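# Lift the crate with both hands and hold it

## Task

Grasp the crate using both hands and raise the whole crate at least three finger-widths above the table. Keep it motionless in the air, touching nothing but the hands, at the end. The task fails if any motor of either hand still shows moving in hand_stopped_by at the end. Nothing may be pushed or knocked off the table.

## Robot and tools

Robot: the upper body of a humanoid on a stand past the table's -x edge, facing about +x. It has two arms, left_arm (the robot's own left, on the +y side) and right_arm (on -y). Each arm has a five-finger hand, and the left hand mirrors the right. show_instructions displays the scene's reference pages and moves nothing.

World frame: the table top is z = 0, +z is up, +x runs across the table away from the robot, and the table's near edge is at x = 0.18 m. The pelvis sits 0.01 to 0.14 m above the table top. Each shoulder is about 0.28 m above it and 0.06 m forward, at y +0.10 (left) or -0.10 (right). A hand point cannot get more than 0.62 m from its shoulder. The body may be slightly turned or tilted, and reported hand positions can be off, especially at long reach.

Hand point frame: a point 0.05 m in front of the palm, where the index pad would meet the thumb tip. +z runs along the straightened fingers, which extend 0.06 to 0.07 m past it. +y points out of the palm. On the right hand, +x runs across the palm away from the thumb. On the left hand, +x points toward the thumb. A wrist bracket on the little-finger side can strike objects. With the thumb turned fully across the palm, a hand can wrap around things 0.035 to 0.08 m wide. Turn the thumb before reaching the object.

execute_actions(actions): a list of actions run in order. Each action has 1 to 15 rows, and each row is one control step of 1/30 s. If there are fewer than 15 rows, the last row repeats. A row holds 28 numbers, each in [-1, 1], always for both arms. The order is: left_arm dx, dy, dz, rx, ry, rz; then left_gripper little, ring, middle, index, thumb_bend, thumb_turn, force_limit, speed; then the same 14 for right_arm and right_gripper. An optional 14 more numbers (0 to 1) scale each joint's stiffness, left arm's 7 then right's, and stay in effect until changed.

Arm numbers in a row are offsets, not poses. Each is measured from that hand point's measured pose when the action began, in the hand point's own axes. Every row refers back to that same start, not to the previous row. For a call's first action, the start is the last pose a result reported. Scale: 1.0 = 0.6 m for dx, dy, dz and 180 degrees of rotation; rx, ry, rz form one rotation vector. Each step clips the target to within 70 mm and 16 degrees of the current pose, so large offsets need several actions. After an action the arm settles at its last clipped target.

Hand numbers are absolute targets. Fingers and thumb_bend go from +1 (straight) to -1 (curled closed). thumb_turn goes from +1 (beside the palm) to -1 (across it). A pinch is about index -0.22, thumb_bend -0.75, thumb_turn -0.57. force_limit maps -1..+1 to about 0..10 N at the fingertip (0..15 N for the two thumb motors); it applies only while a motor is closing. speed maps -1..+1 to near zero..full, and full speed moves a finger through its whole range in 0.6 s. For a soft grip, close at speed -0.9 or below. A motor only starts when its target changes by 0.01 or more. It stops at its target, or at force_limit when closing, and then locks. To hold a hand unchanged, resend its last eight numbers. Before any row has been sent, use its hand_measured six, then hand_force_limit and hand_speed. To squeeze harder, raise force_limit and send a target further closed than hand_measured.

move(target, speed, blocking): target is one row in the same layout. Its arm values are offsets from the pose in the scene's last result that showed one, and the hand values are sent at the start. speed is in m/s, from 0.002 to 0.5, default 0.25, and rotation is capped at twice that in rad/s. Paths are straight and finish together within 0.5 to 10 s. They ignore obstacles and the other arm, and they may overshoot speed near full reach. Faster contact or a target deeper past contact hits harder. With blocking=false the result comes after 0.5 s. Until a result shows the move has ended, use wait or stop before sending other motion. The move: line reports the ending (done, off_target, moving, held, fault) and any limits (paced = target clipped; held = steps blocked, after which the arm may surge). It also reports distance to target.

wait(seconds): 0 to 10, holds the current commands. stop(): brakes a running move. zoom_image(camera, region): camera is cam_high, cam_left_wrist or cam_right_wrist (all 504x504). region is [x0, y0, x1, y1] in pixels from the top-left, at most 504 by 504. finished_scene(scene): give the current scene's number once the lift is held steady. This is final.

Results: a state line gives each arm's end_effector_position (m) and end_effector_quat_wxyz in the world frame. Hand target lines show where each arm is being driven. Step readings list positions, and HELD marks steps where an arm's row was held back. A "pose unreachable" line names an arm whose command the clearance check altered. hand_measured, hand_stopped_by (moving, target, force, stalled, fault) and hand_load_n each list six values in motor order. A load near 0 means the grip was lost. Camera calibration lines appear when the cameras have shifted.

Avoid: any hard hit or press between the two arms or hands, including wrists, brackets and fingers. Avoid contact torque beyond joint limits (22.2 N m, but only 4.45 N m for wrist pitch and yaw, and held weight counts). Over the limit, the arm halts for 10 s. Avoid long heavy holds: MOTOR HOT warns from 90 °C, and at 120 °C an OVER-TEMPERATURE FAULT drops the arm. Don't drop, slam or knock anything off the table. Finish with every finger motor locked rather than moving.

Each tool is called after ">>>" as name(argument=value, ...) on one line, values as JSON.

Reference images:

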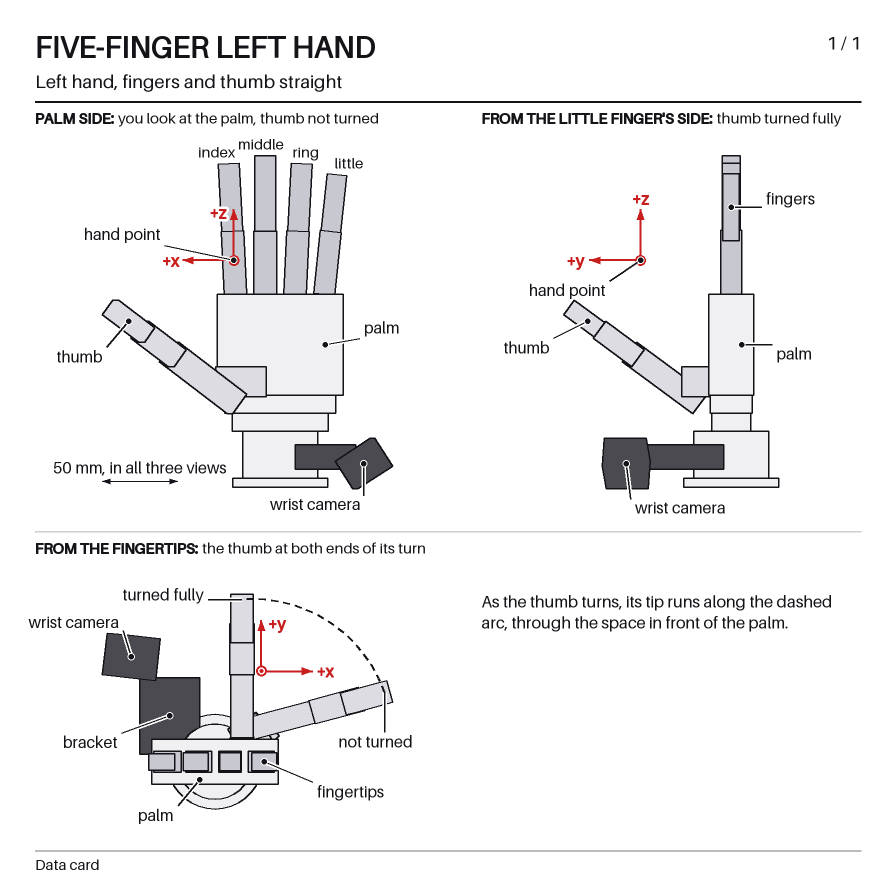

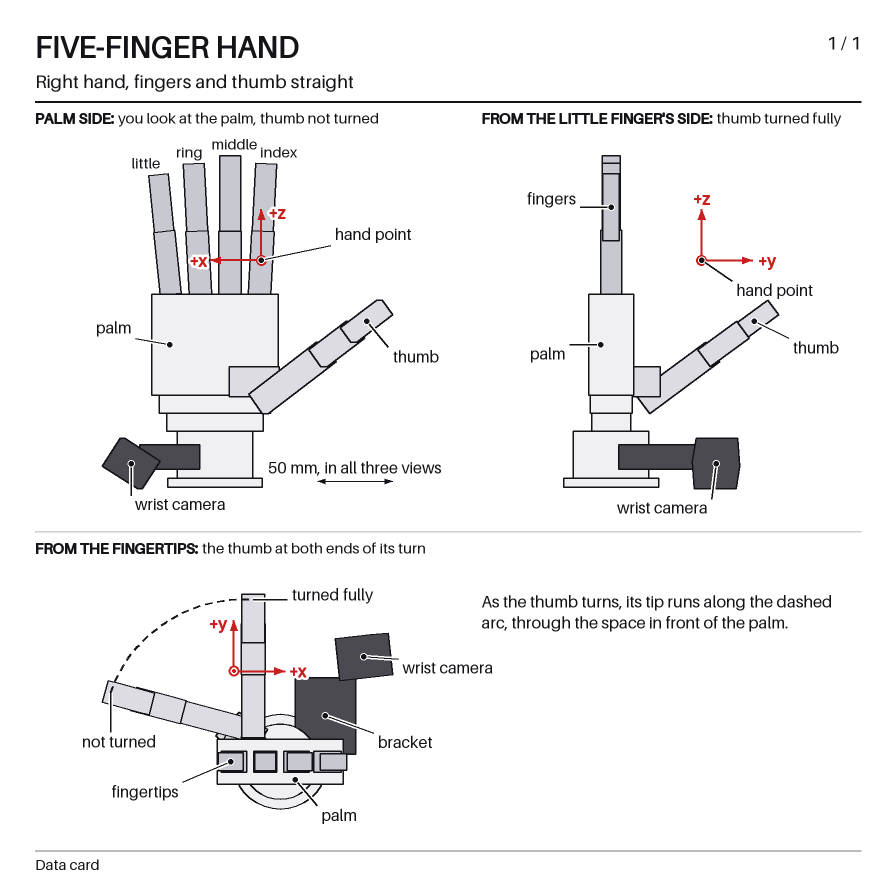

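## Session

>>> execute_actions(actions=[])

Scene clock: 0.00 s.
left_arm: end_effector_position=(+0.2046, +0.1170, +0.4816) hand_measured=(+1.000, +1.000, +1.000, +1.000, +1.000, +1.000) hand_load_n=(+0.0, +0.0, +0.0, +0.0, +0.0, +0.0) hand_stopped_by=(target, target, target, target, target, target) hand_force_limit=0.00 hand_speed=-0.80 end_effector_quat_wxyz=(+0.209, +0.056, -0.085, +0.973) | right_arm: end_effector_position=(+0.1337, -0.1620, +0.4825) hand_measured=(+1.000, +1.000, +1.000, +1.000, +1.000, +1.000) hand_load_n=(+0.0, +0.0, +0.0, +0.0, +0.0, +0.0) hand_stopped_by=(target, target, target, target, target, target) hand_force_limit=0.00 hand_speed=-0.80 end_effector_quat_wxyz=(+0.990, -0.124, +0.048, +0.045)
Joint positions: left_arm=[-0.152  0.547  0.22  -0.515 -0.746 -1.015 -0.279] | right_arm=[-0.198 -0.557 -0.18  -0.551  0.745 -1.007  0.344]
Joint velocities: left_arm=[ 0.003  0.006  0.    -0.003  0.006  0.     0.   ] | right_arm=[ 0.008  0.    -0.003  0.003  0.008  0.     0.   ]
Hand target (left_arm): +0.205, +0.117, +0.482; +0.209, +0.056, -0.085, +0.973
Hand target (right_arm): +0.134, -0.162, +0.483; +0.990, -0.124, +0.048, +0.045
Joint stiffness scale: left_arm=[1. 1. 1. 1. 1. 1. 1.] | right_arm=[1. 1. 1. 1. 1. 1. 1.]

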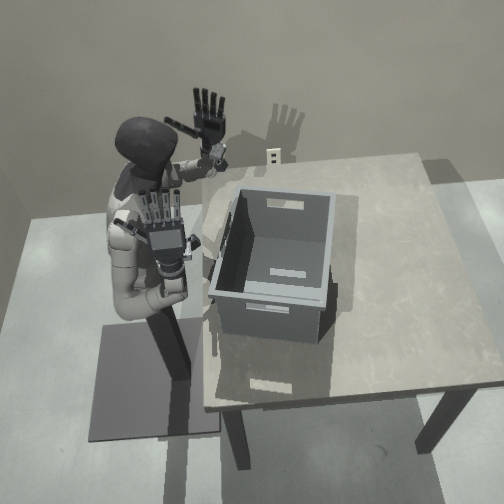

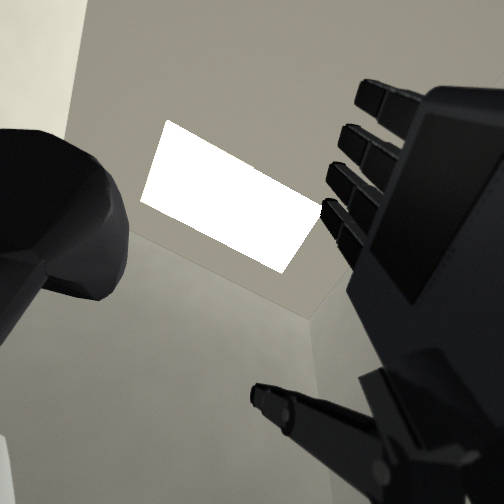

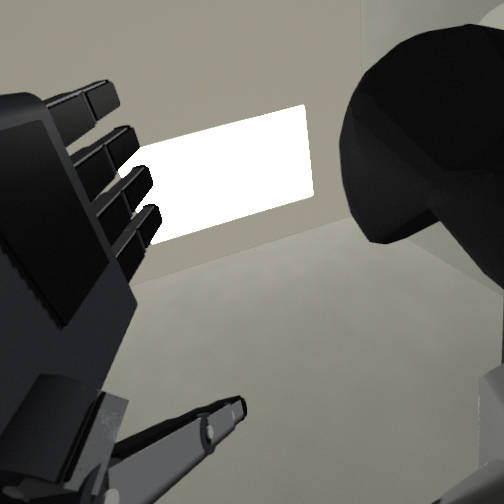

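>>> zoom_image(camera="cam_high", region=[150, 130, 400, 380])

Region (150, 130, 400, 380) of cam_high's 504x504 image, scaled by 2.016, with more detail than that image has.

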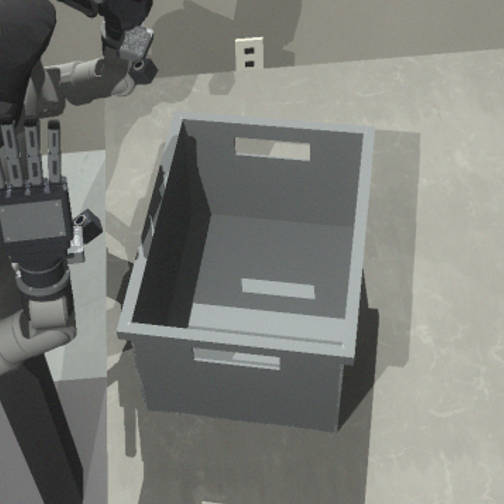

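>>> zoom_image(camera="cam_high", region=[190, 170, 360, 350])

>>> zoom_image(camera="cam_high", region=[0, 60, 504, 504])

Region (190, 170, 360, 350) of cam_high's 504x504 image, scaled by 2.800, with more detail than that image has.

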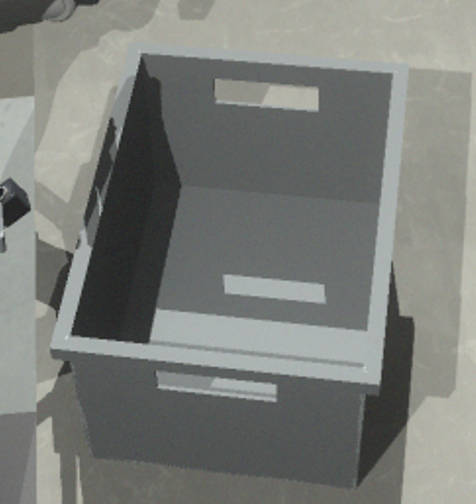

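Region (0, 60, 504, 504) of cam_high's 504x504 image, scaled by 1.000; it fills the top 444 rows of this view, and the rest is white.

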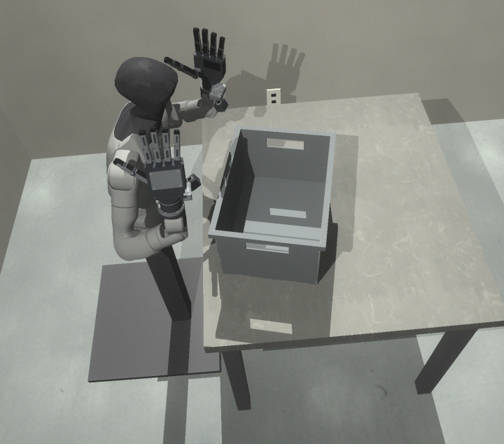

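>>> move(target=[-0.1973,0.0326,-0.4625,0.0819,-0.4556,0.0055, 1,1,1,1,1,1,0.5,0.5, 0.1038,-0.1472,-0.5307,0.1467,0.4710,-0.0181, 1,1,1,1,1,1,0.5,0.5], speed=0.3)

Scene clock: 35.07 s.
left_arm: end_effector_position=(+0.2889, +0.1072, +0.2010) hand_measured=(+1.000, +1.000, +1.000, +1.000, +1.000, +1.000) hand_load_n=(+0.0, +0.0, +0.0, +0.0, +0.0, +0.0) hand_stopped_by=(target, target, target, target, target, target) hand_force_limit=0.50 hand_speed=0.50 end_effector_quat_wxyz=(+0.100, +0.668, -0.084, +0.733) | right_arm: end_effector_position=(+0.1767, -0.3093, +0.1808) hand_measured=(+1.000, +1.000, +1.000, +1.000, +1.000, +1.000) hand_load_n=(+0.0, +0.0, +0.0, +0.0, +0.0, +0.0) hand_stopped_by=(target, target, target, target, target, target) hand_force_limit=0.50 hand_speed=0.50 end_effector_quat_wxyz=(+0.703, +0.091, +0.704, -0.054)
Joint positions: left_arm=[ 0.504 -0.007  0.315 -0.224 -0.382 -0.56  -0.604] | right_arm=[ 0.501 -0.904  0.449  0.307  1.355 -1.273  0.468]
Joint velocities: left_arm=[ 0.006 -0.006  0.005 -0.003  0.008  0.003  0.   ] | right_arm=[-0.011 -0.018  0.034 -0.008 -0.003 -0.021 -0.03 ]
Hand target (left_arm): +0.289, +0.107, +0.200; +0.098, +0.669, -0.084, +0.732
Hand target (right_arm): +0.176, -0.310, +0.181; +0.703, +0.093, +0.703, -0.056
Off the commanded pose (left_arm): 0.012 m, 6 deg.
Off the commanded pose (right_arm): 0.015 m, 4 deg.
Joint stiffness scale: left_arm=[1. 1. 1. 1. 1. 1. 1.] | right_arm=[1. 1. 1. 1. 1. 1. 1.]
joint sent to its limit (left arm) — the command would take joint 1 (shoulder pitch) past its upper limit and joint 2 (shoulder roll) past its lower limit, so those joints were sent only as far as their limits.
joint sent to its limit (right arm) — the command would take joint 1 (shoulder pitch) past its upper limit, so that joint was sent only as far as its limit.
move: off_target (left_arm, right_arm)
camera_calibration (this result's frames):
cam_left_wrist: T_world_to_cam=[[0.230679, 0.966887, -0.109168, -0.148916], [-0.595641, 0.229035, 0.769906, -0.0125938], [0.769415, -0.112576, 0.628751, -0.205012], [0, 0, 0, 1]] pos_world=[0.18459, 0.12379, 0.122341]
cam_right_wrist: T_world_to_cam=[[0.163479, 0.973989, 0.156907, 0.238301], [-0.581848, -0.03325, 0.812618, -0.0594355], [0.796698, -0.224142, 0.561278, -0.181328], [0, 0, 0, 1]] pos_world=[0.0709238, -0.274722, 0.112682]

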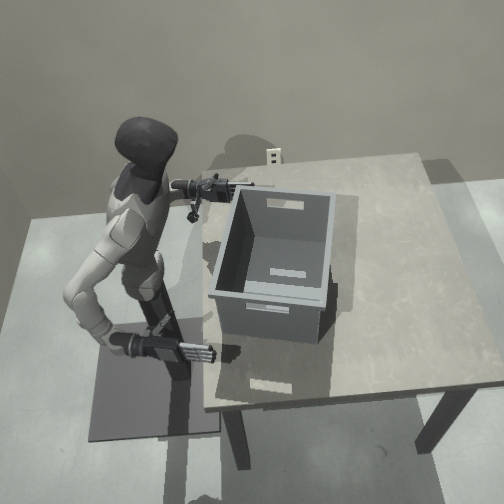

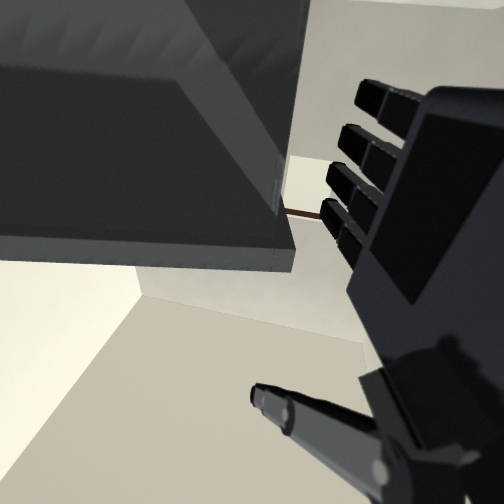

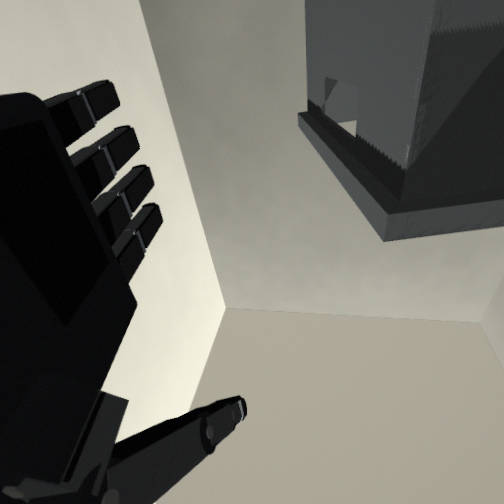

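>>> zoom_image(camera="cam_high", region=[60, 150, 360, 400])

Region (60, 150, 360, 400) of cam_high's 504x504 image, scaled by 1.680, with more detail than that image has.

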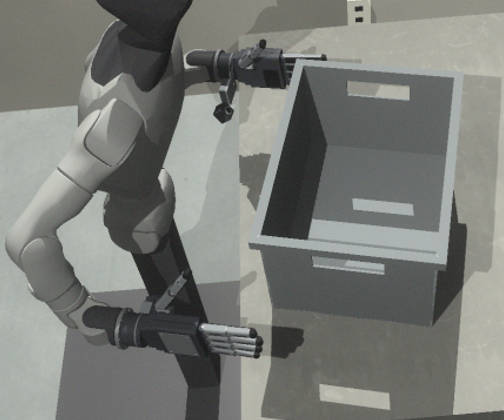

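>>> move(target=[-0.05,-0.117,0.05,0.005,-0.030,0.0036, 1,1,1,1,1,1,0.5,0.5, 0.018,0.12,0.05,0.0124,-0.0025,-0.0165, 1,1,1,1,1,1,0.5,0.5], speed=0.2)

Scene clock: 56.73 s.
left_arm: end_effector_position=(+0.3362, +0.1641, +0.1696) hand_measured=(+1.000, +1.000, +1.000, +1.000, +1.000, +1.000) hand_load_n=(+0.0, +0.0, +0.0, +0.0, +0.0, +0.0) hand_stopped_by=(target, target, target, target, target, target) hand_force_limit=0.50 hand_speed=0.50 end_effector_quat_wxyz=(+0.088, +0.706, -0.094, +0.697) | right_arm: end_effector_position=(+0.2246, -0.2463, +0.1722) hand_measured=(+1.000, +1.000, +1.000, +1.000, +1.000, +1.000) hand_load_n=(+0.0, +0.0, +0.0, +0.0, +0.0, +0.0) hand_stopped_by=(target, target, target, target, target, target) hand_force_limit=0.50 hand_speed=0.50 end_effector_quat_wxyz=(+0.701, +0.078, +0.702, -0.096)
Joint positions: left_arm=[ 0.293  0.254  0.451  0.051 -0.504 -0.429 -0.64 ] | right_arm=[ 0.455 -0.79   0.411  0.065  0.514 -1.041 -0.342]
Joint velocities: left_arm=[ 0.     0.009 -0.002  0.005 -0.011  0.     0.   ] | right_arm=[ 0.008 -0.005 -0.005 -0.003 -0.006  0.002 -0.008]
Hand target (left_arm): +0.336, +0.164, +0.170; +0.089, +0.705, -0.092, +0.698
Hand target (right_arm): +0.225, -0.246, +0.172; +0.701, +0.077, +0.702, -0.096
Off the commanded pose (left_arm): 0.005 m, 1 deg.
Off the commanded pose (right_arm): 0.004 m, 1 deg.
Joint stiffness scale: left_arm=[1. 1. 1. 1. 1. 1. 1.] | right_arm=[1. 1. 1. 1. 1. 1. 1.]
move: off_target (left_arm, right_arm)
camera_calibration (this result's frames):
cam_left_wrist: T_world_to_cam=[[0.217366, 0.972038, -0.088848, -0.218136], [-0.516157, 0.191722, 0.83476, -0.00488103], [0.828453, -0.135589, 0.543398, -0.216834], [0, 0, 0, 1]] pos_world=[0.224533, 0.183573, 0.102521]
cam_right_wrist: T_world_to_cam=[[0.2047, 0.975384, 0.0820046, 0.174434], [-0.57446, 0.0518807, 0.816887, -0.00393778], [0.792524, -0.214325, 0.570939, -0.198799], [0, 0, 0, 1]] pos_world=[0.119584, -0.212543, 0.102414]

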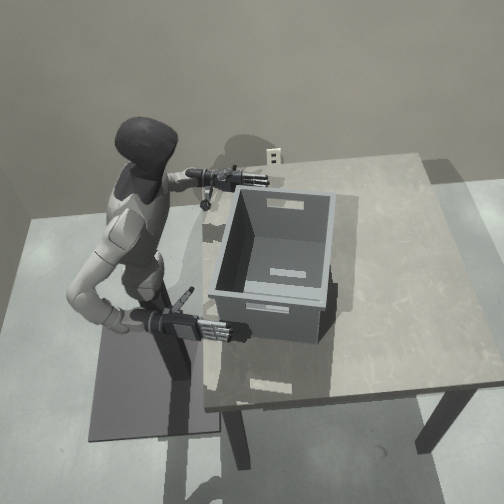

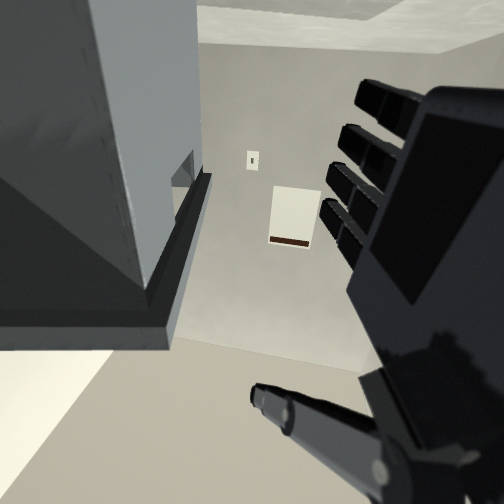

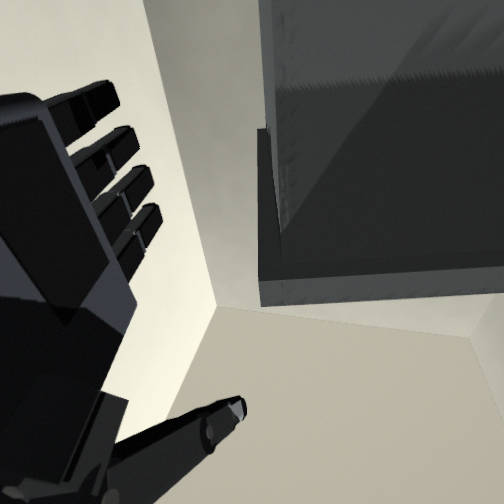

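>>> move(target=[-0.017,0.035,0.097,0,0,0, 1,1,1,1,1,1,0.5,0.5, 0.02,-0.005,0.125,0,0,0, 1,1,1,1,1,1,0.5,0.5], speed=0.1)

Scene clock: 68.37 s.
left_arm: end_effector_position=(+0.3870, +0.1306, +0.1585) hand_measured=(+1.000, +1.000, +1.000, +1.000, +1.000, +1.000) hand_load_n=(+0.0, +0.0, +0.0, +0.0, +0.0, +0.0) hand_stopped_by=(target, target, target, target, target, target) hand_force_limit=0.50 hand_speed=0.50 end_effector_quat_wxyz=(+0.089, +0.704, -0.095, +0.698) | right_arm: end_effector_position=(+0.2974, -0.2689, +0.1640) hand_measured=(+1.000, +1.000, +1.000, +1.000, +1.000, +1.000) hand_load_n=(+0.0, +0.0, +0.0, +0.0, +0.0, +0.0) hand_stopped_by=(target, target, target, target, target, target) hand_force_limit=0.50 hand_speed=0.50 end_effector_quat_wxyz=(+0.703, +0.075, +0.701, -0.095)
Joint positions: left_arm=[ 0.072  0.248  0.364  0.146 -0.364 -0.38  -0.496] | right_arm=[ 0.128 -0.804  0.432  0.179  0.685 -0.841 -0.258]
Joint velocities: left_arm=[-0.017 -0.002  0.     0.002  0.009  0.     0.002] | right_arm=[-0.006 -0.005 -0.014  0.014 -0.003  0.     0.   ]
Hand target (left_arm): +0.387, +0.130, +0.156; +0.088, +0.706, -0.095, +0.696
Hand target (right_arm): +0.297, -0.269, +0.162; +0.700, +0.077, +0.703, -0.094
Off the commanded pose (left_arm): 0.002 m, 0 deg.
Off the commanded pose (right_arm): 0.004 m, 0 deg.
Joint stiffness scale: left_arm=[1. 1. 1. 1. 1. 1. 1.] | right_arm=[1. 1. 1. 1. 1. 1. 1.]
move: off_target (right_arm)
camera_calibration (this result's frames):
cam_left_wrist: T_world_to_cam=[[0.220974, 0.971204, -0.0890642, -0.198861], [-0.519413, 0.194487, 0.832096, 0.0383801], [0.825458, -0.137611, 0.547433, -0.25672], [0, 0, 0, 1]] pos_world=[0.27579, 0.150343, 0.0908898]
cam_right_wrist: T_world_to_cam=[[0.198026, 0.977022, 0.0788315, 0.185211], [-0.577339, 0.0512668, 0.814893, 0.046776], [0.792127, -0.206882, 0.574225, -0.25514], [0, 0, 0, 1]] pos_world=[0.192432, -0.236137, 0.0937898]

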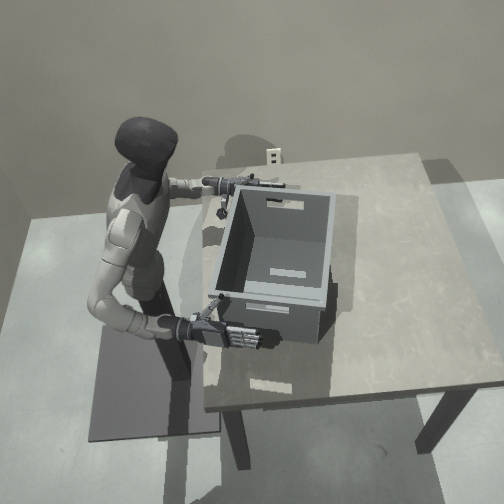

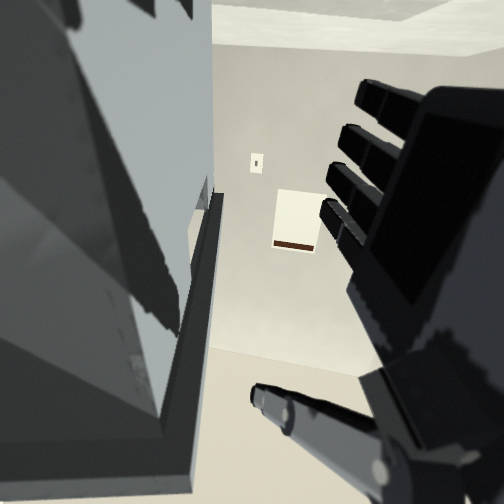

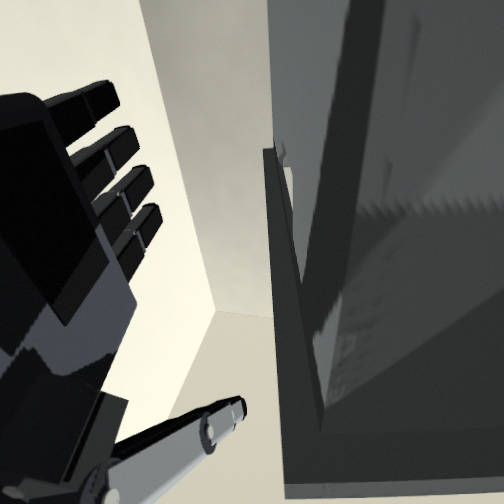

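>>> zoom_image(camera="cam_high", region=[160, 260, 360, 380])

>>> zoom_image(camera="cam_left_wrist", region=[100, 100, 300, 300])

Region (160, 260, 360, 380) of cam_high's 504x504 image, scaled by 2.520, with more detail than that image has; it fills the top 302 rows of this view, and the rest is white.

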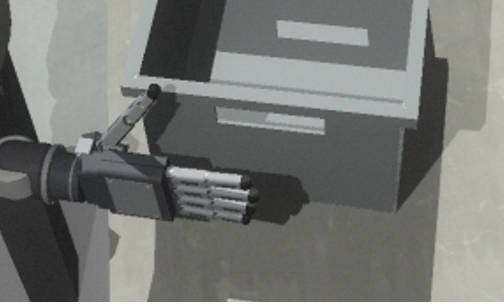

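Region (100, 100, 300, 300) of cam_left_wrist's 504x504 image, scaled by 2.520, with more detail than that image has.

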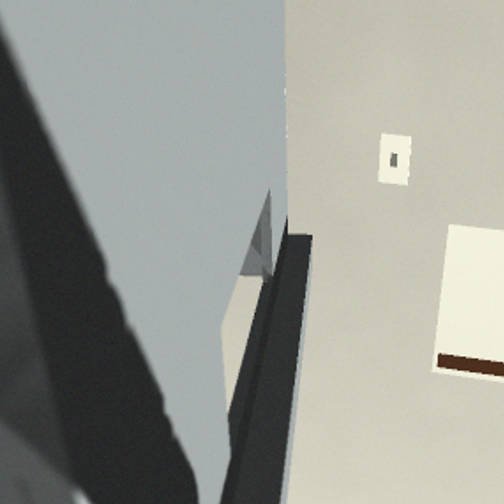

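>>> move(target=[-0.017,0.01,0.02,-0.194,0,0, 1,1,1,1,1,1,0.5,0.5, 0.027,0.0,0.02,-0.194,0,0, 1,1,1,1,1,1,0.5,0.5], speed=0.15)

Scene clock: 84.40 s.
left_arm: end_effector_position=(+0.3975, +0.1287, +0.1413) hand_measured=(+1.000, +1.000, +1.000, +1.000, +1.000, +1.000) hand_load_n=(+0.0, +0.0, +0.0, +0.0, +0.0, +0.0) hand_stopped_by=(target, target, target, target, target, target) hand_force_limit=0.50 hand_speed=0.50 end_effector_quat_wxyz=(+0.253, +0.684, -0.292, +0.619) | right_arm: end_effector_position=(+0.3059, -0.2703, +0.1529) hand_measured=(+1.000, +1.000, +1.000, +1.000, +1.000, +1.000) hand_load_n=(+0.0, +0.0, +0.0, +0.0, +0.0, +0.0) hand_stopped_by=(target, target, target, target, target, target) hand_force_limit=0.50 hand_speed=0.50 end_effector_quat_wxyz=(+0.688, -0.132, +0.701, +0.136)
Joint positions: left_arm=[-0.605  0.644  0.388  1.378 -0.448 -0.722 -1.366] | right_arm=[-0.567 -0.675  0.301  1.392  1.26  -0.808  1.413]
Joint velocities: left_arm=[ 0.02   0.008  0.008 -0.006  0.003 -0.001  0.   ] | right_arm=[-0.204  0.08  -0.106  0.37   0.031 -0.05   0.283]
Hand target (left_arm): +0.397, +0.128, +0.141; +0.253, +0.683, -0.295, +0.619
Hand target (right_arm): +0.306, -0.271, +0.154; +0.691, -0.131, +0.698, +0.135
Off the commanded pose (left_arm): 0.010 m, 7 deg.
Off the commanded pose (right_arm): 0.006 m, 2 deg.
Joint stiffness scale: left_arm=[1. 1. 1. 1. 1. 1. 1.] | right_arm=[1. 1. 1. 1. 1. 1. 1.]
move: off_target (left_arm, right_arm)
camera_calibration (this result's frames):
cam_left_wrist: T_world_to_cam=[[0.677778, 0.731409, -0.0752225, -0.353521], [-0.29715, 0.366059, 0.881874, -0.0589808], [0.672546, -0.575363, 0.465445, -0.127492], [0, 0, 0, 1]] pos_world=[0.307827, 0.206804, 0.0847616]
cam_right_wrist: T_world_to_cam=[[-0.403917, 0.907457, 0.115646, 0.345468], [-0.47134, -0.31479, 0.82386, -0.0719639], [0.784021, 0.278262, 0.55487, -0.119195], [0, 0, 0, 1]] pos_world=[0.199073, -0.302984, 0.085474]

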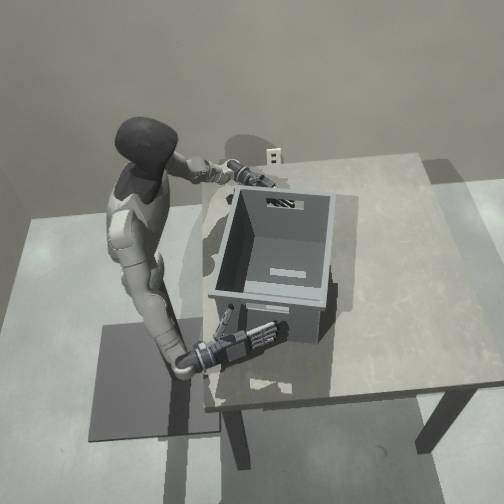

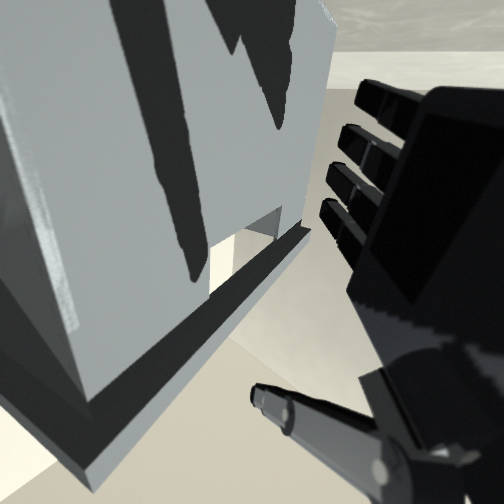

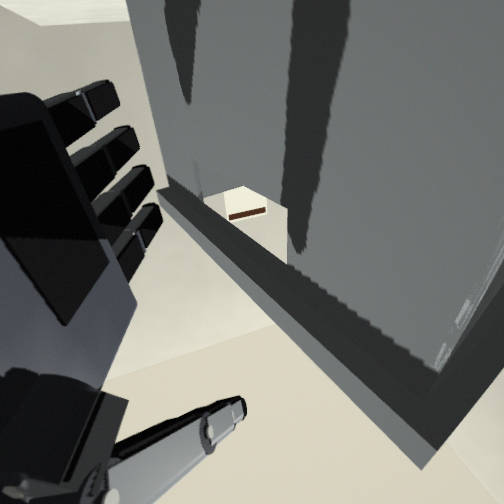

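>>> zoom_image(camera="cam_right_wrist", region=[80, 60, 380, 360])

>>> zoom_image(camera="cam_high", region=[170, 150, 370, 390])

Region (80, 60, 380, 360) of cam_right_wrist's 504x504 image, scaled by 1.680, with more detail than that image has.

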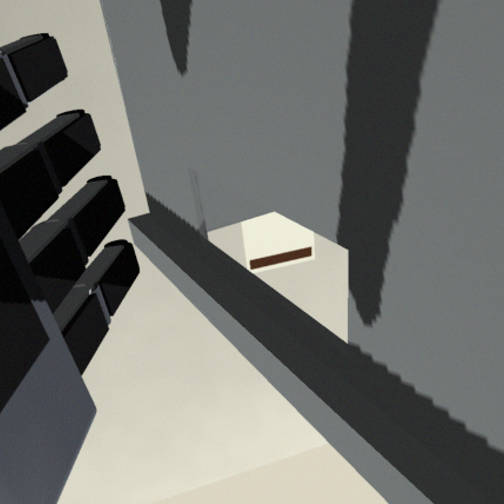

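Region (170, 150, 370, 390) of cam_high's 504x504 image, scaled by 2.100, with more detail than that image has.

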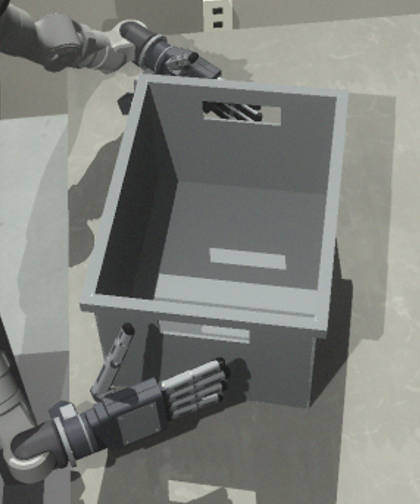

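>>> zoom_image(camera="cam_left_wrist", region=[120, 80, 420, 380])

Region (120, 80, 420, 380) of cam_left_wrist's 504x504 image, scaled by 1.680, with more detail than that image has.

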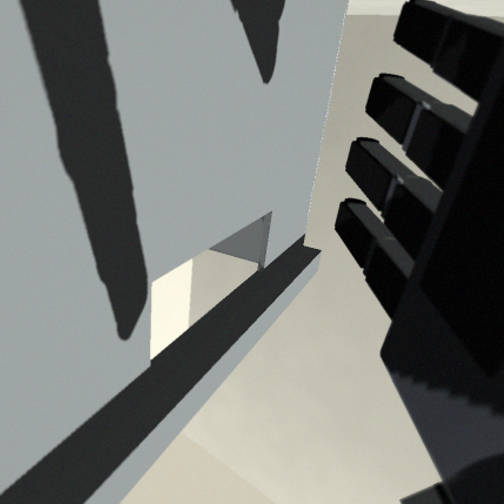

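>>> move(target=[0.0577,0.0233,0.0183,0,0.03,0, 1,1,1,1,1,1,0.5,0.5, -0.008,0.0357,-0.0155,0,0,0, 1,1,1,1,1,1,0.5,0.5], speed=0.08)

Scene clock: 96.07 s.
left_arm: end_effector_position=(+0.3962, +0.1053, +0.1785) hand_measured=(+1.000, +1.000, +1.000, +1.000, +1.000, +1.000) hand_load_n=(+0.0, +0.0, +0.0, +0.0, +0.0, +0.0) hand_stopped_by=(target, target, target, target, target, target) hand_force_limit=0.50 hand_speed=0.50 end_effector_quat_wxyz=(+0.275, +0.648, -0.276, +0.654) | right_arm: end_effector_position=(+0.2900, -0.2549, +0.1553) hand_measured=(+1.000, +1.000, +1.000, +1.000, +1.000, +1.000) hand_load_n=(+0.0, +0.0, +0.0, +0.0, +0.0, +0.0) hand_stopped_by=(target, target, target, target, target, target) hand_force_limit=0.50 hand_speed=0.50 end_effector_quat_wxyz=(+0.689, -0.131, +0.701, +0.129)
Joint positions: left_arm=[-0.364  0.549  0.365  0.719 -0.515 -0.404 -1.166] | right_arm=[-0.265 -0.791  0.379  0.871  1.206 -0.808  1.057]
Joint velocities: left_arm=[ 0.     0.002  0.005 -0.015 -0.005  0.008  0.014] | right_arm=[-0.009 -0.008  0.014  0.     0.015  0.    -0.001]
Hand target (left_arm): +0.396, +0.104, +0.177; +0.276, +0.651, -0.277, +0.651
Hand target (right_arm): +0.289, -0.255, +0.154; +0.687, -0.132, +0.703, +0.130
Off the commanded pose (left_arm): 0.005 m, 1 deg.
Off the commanded pose (right_arm): 0.003 m, 1 deg.
Joint stiffness scale: left_arm=[1. 1. 1. 1. 1. 1. 1.] | right_arm=[1. 1. 1. 1. 1. 1. 1.]
move: off_target (left_arm)
camera_calibration (this result's frames):
cam_left_wrist: T_world_to_cam=[[0.690214, 0.717835, -0.0912067, -0.333392], [-0.353165, 0.444194, 0.823387, -0.0591707], [0.631569, -0.536102, 0.560103, -0.162223], [0, 0, 0, 1]] pos_world=[0.311669, 0.178636, 0.109174]
cam_right_wrist: T_world_to_cam=[[-0.394064, 0.912708, 0.108064, 0.324424], [-0.476542, -0.303442, 0.825124, -0.072308], [0.785889, 0.273655, 0.554519, -0.113962], [0, 0, 0, 1]] pos_world=[0.182947, -0.286859, 0.0877989]

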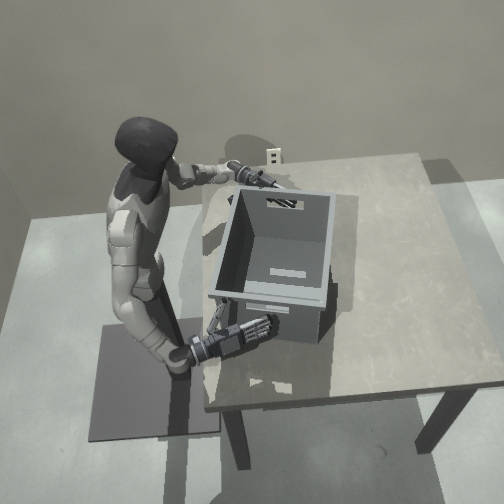

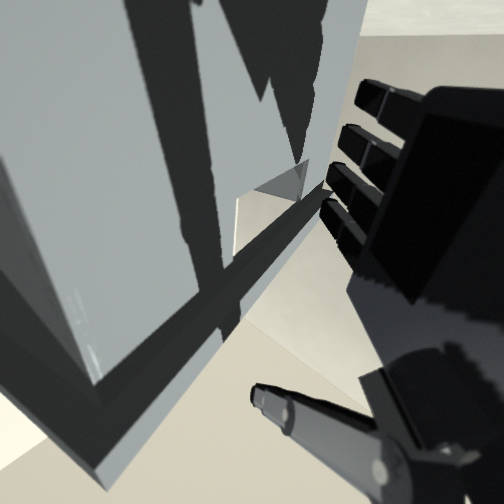

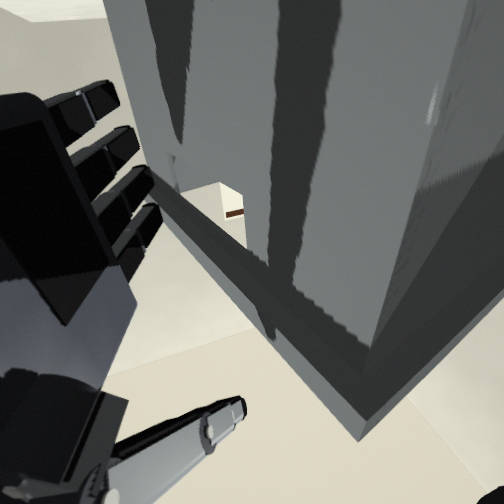

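>>> zoom_image(camera="cam_high", region=[170, 150, 370, 390])

>>> zoom_image(camera="cam_left_wrist", region=[180, 80, 420, 320])

>>> zoom_image(camera="cam_right_wrist", region=[60, 80, 300, 320])

Region (170, 150, 370, 390) of cam_high's 504x504 image, scaled by 2.100, with more detail than that image has.

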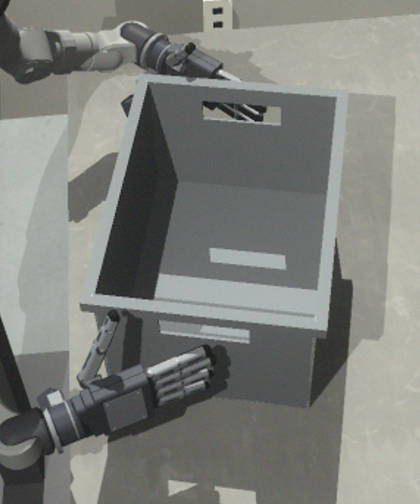

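Region (180, 80, 420, 320) of cam_left_wrist's 504x504 image, scaled by 2.100, with more detail than that image has.

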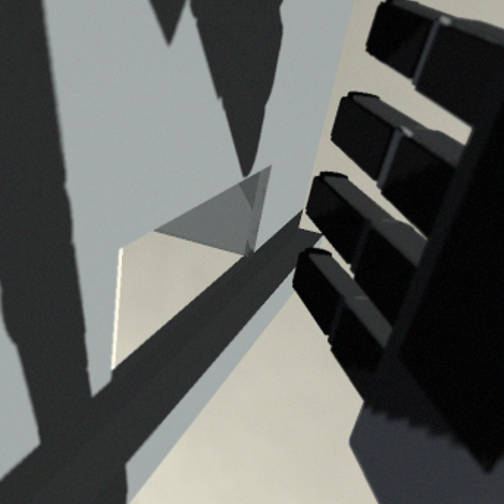

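Region (60, 80, 300, 320) of cam_right_wrist's 504x504 image, scaled by 2.100, with more detail than that image has.

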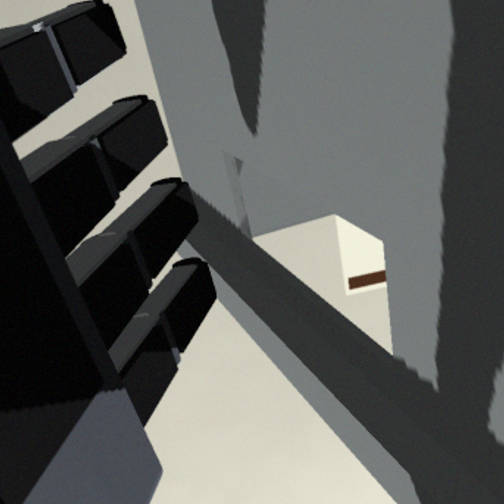

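>>> move(target=[0,0.0284,0.0173,0,0,0, 1,1,1,1,1,1,0.5,0.5, 0,0.027,0.0195,0,0,0, 1,1,1,1,1,1,0.5,0.5], speed=0.04)

Scene clock: 99.03 s.
left_arm: end_effector_position=(+0.3916, +0.0860, +0.1808) hand_measured=(+1.000, +1.000, +1.000, +1.000, +1.000, +1.000) hand_load_n=(+0.0, +0.0, +0.0, +0.0, +0.0, +0.0) hand_stopped_by=(target, target, target, target, target, target) hand_force_limit=0.50 hand_speed=0.50 end_effector_quat_wxyz=(+0.278, +0.646, -0.274, +0.656) | right_arm: end_effector_position=(+0.2966, -0.2367, +0.1550) hand_measured=(+1.000, +1.000, +1.000, +1.000, +1.000, +1.000) hand_load_n=(+0.0, +0.0, +0.0, +0.0, +0.0, +0.0) hand_stopped_by=(target, target, target, target, target, target) hand_force_limit=0.50 hand_speed=0.50 end_effector_quat_wxyz=(+0.690, -0.130, +0.701, +0.127)
Joint positions: left_arm=[-0.3    0.502  0.325  0.552 -0.502 -0.354 -1.067] | right_arm=[-0.224 -0.803  0.429  0.73   1.132 -0.818  0.885]
Joint velocities: left_arm=[ 0.002 -0.005 -0.025  0.     0.011  0.     0.005] | right_arm=[-0.008 -0.014 -0.017 -0.003  0.     0.    -0.009]
Hand target (left_arm): +0.391, +0.085, +0.179; +0.278, +0.648, -0.275, +0.654
Hand target (right_arm): +0.296, -0.236, +0.154; +0.688, -0.133, +0.702, +0.127
Off the commanded pose (left_arm): 0.002 m, 1 deg.
Off the commanded pose (right_arm): 0.002 m, 0 deg.
Joint stiffness scale: left_arm=[1. 1. 1. 1. 1. 1. 1.] | right_arm=[1. 1. 1. 1. 1. 1. 1.]
move: done
camera_calibration (this result's frames):
cam_left_wrist: T_world_to_cam=[[0.690526, 0.716987, -0.0954073, -0.315357], [-0.356445, 0.452093, 0.817654, -0.0524631], [0.629381, -0.530604, 0.567749, -0.171945], [0, 0, 0, 1]] pos_world=[0.307281, 0.158591, 0.110431]
cam_right_wrist: T_world_to_cam=[[-0.390386, 0.914542, 0.105887, 0.310121], [-0.479448, -0.300139, 0.824649, -0.0616837], [0.785957, 0.271164, 0.555646, -0.124716], [0, 0, 0, 1]] pos_world=[0.189514, -0.268313, 0.0873278]

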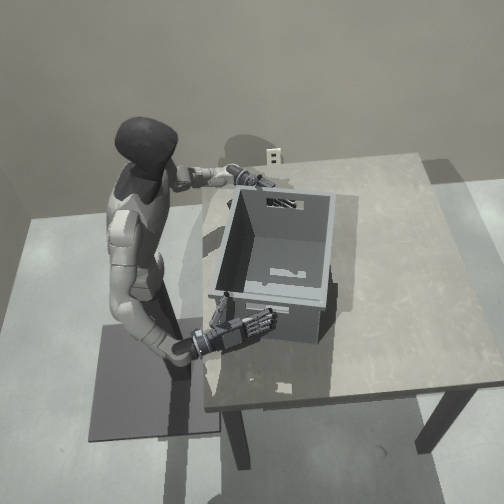

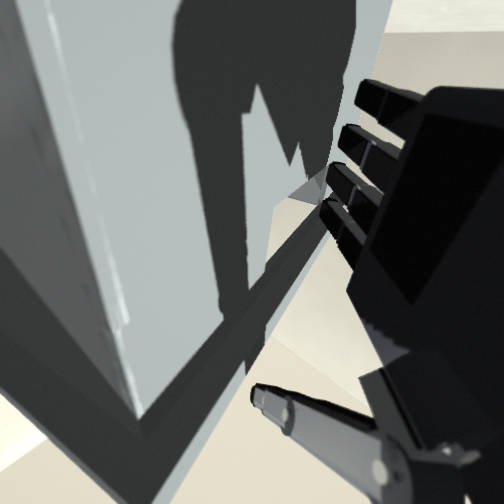

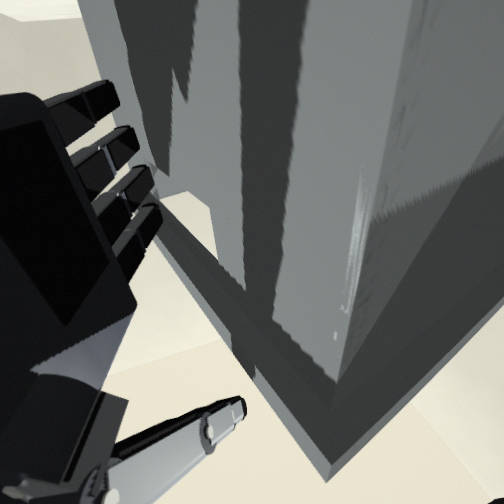

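>>> zoom_image(camera="cam_high", region=[190, 160, 350, 360])

>>> zoom_image(camera="cam_left_wrist", region=[220, 100, 420, 300])

>>> zoom_image(camera="cam_right_wrist", region=[80, 100, 280, 300])

Region (190, 160, 350, 360) of cam_high's 504x504 image, scaled by 2.520, with more detail than that image has; it fills the left 403 columns of this view, and the rest is white.

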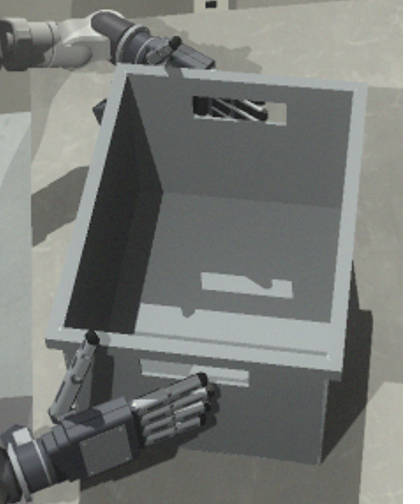

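Region (220, 100, 420, 300) of cam_left_wrist's 504x504 image, scaled by 2.520, with more detail than that image has.

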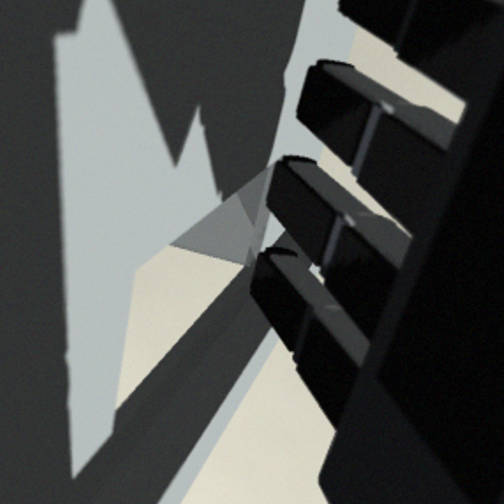

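Region (80, 100, 280, 300) of cam_right_wrist's 504x504 image, scaled by 2.520, with more detail than that image has.

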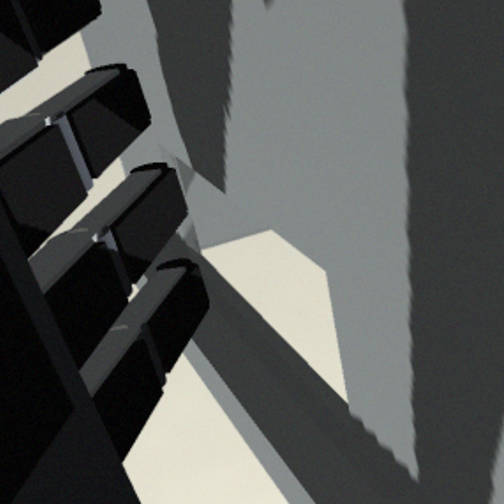

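>>> move(target=[0,0.0213,0.013,0,0,0, 1,1,1,1,1,1,0.5,0.5, 0,0.02,0.0146,0,0,0, 1,1,1,1,1,1,0.5,0.5], speed=0.03)

Scene clock: 104.83 s.
left_arm: end_effector_position=(+0.3922, +0.0787, +0.1834) hand_measured=(+1.000, +1.000, +1.000, +1.000, +1.000, +1.000) hand_load_n=(+0.0, +0.0, +0.5, +0.0, +0.0, +0.0) hand_stopped_by=(target, target, target, target, target, target) hand_force_limit=0.50 hand_speed=0.50 end_effector_quat_wxyz=(+0.269, +0.647, -0.263, +0.663) | right_arm: end_effector_position=(+0.3026, -0.2295, +0.1550) hand_measured=(+1.000, +1.000, +1.000, +1.000, +1.000, +1.000) hand_load_n=(+0.0, +0.0, +0.0, +0.0, +0.0, +0.0) hand_stopped_by=(target, target, target, target, target, target) hand_force_limit=0.50 hand_speed=0.50 end_effector_quat_wxyz=(+0.691, -0.121, +0.703, +0.117)
Joint positions: left_arm=[-0.258  0.481  0.299  0.457 -0.499 -0.33  -0.983] | right_arm=[-0.204 -0.813  0.462  0.653  1.088 -0.822  0.759]
Joint velocities: left_arm=[ 0.    -0.008 -0.012 -0.005 -0.011  0.     0.019] | right_arm=[-0.017 -0.003  0.012 -0.006  0.015 -0.013 -0.017]
Hand target (left_arm): +0.388, +0.071, +0.181; +0.279, +0.646, -0.273, +0.656
Hand target (right_arm): +0.301, -0.223, +0.154; +0.689, -0.131, +0.701, +0.125
Off the commanded pose (left_arm): 0.009 m, 2 deg.
Off the commanded pose (right_arm): 0.007 m, 2 deg.
Joint stiffness scale: left_arm=[1. 1. 1. 1. 1. 1. 1.] | right_arm=[1. 1. 1. 1. 1. 1. 1.]
move: off_target (left_arm, right_arm)
camera_calibration (this result's frames):
cam_left_wrist: T_world_to_cam=[[0.669469, 0.736679, -0.0954688, -0.303591], [-0.373953, 0.445269, 0.813569, -0.042997], [0.641849, -0.508959, 0.573578, -0.185312], [0, 0, 0, 1]] pos_world=[0.306108, 0.148479, 0.112288]
cam_right_wrist: T_world_to_cam=[[-0.365804, 0.924861, 0.104019, 0.301103], [-0.487609, -0.28565, 0.82501, -0.0509528], [0.792733, 0.251071, 0.555462, -0.138108], [0, 0, 0, 1]] pos_world=[0.194783, -0.258358, 0.0874299]

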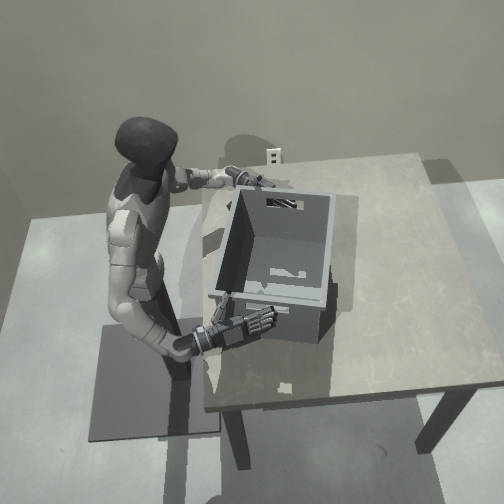

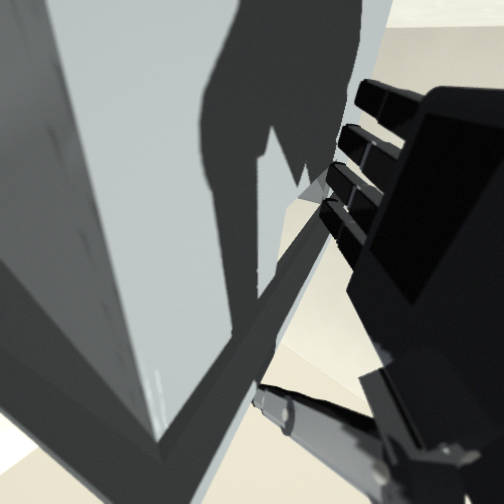

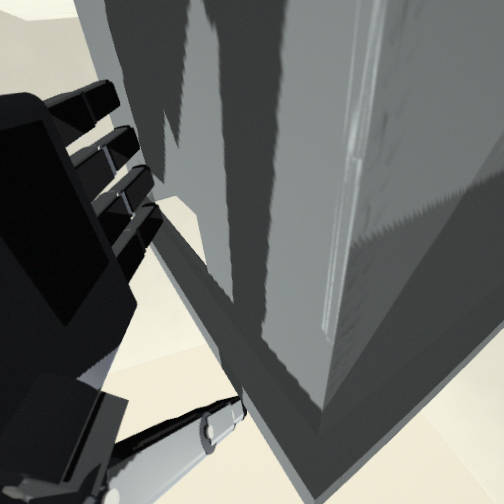

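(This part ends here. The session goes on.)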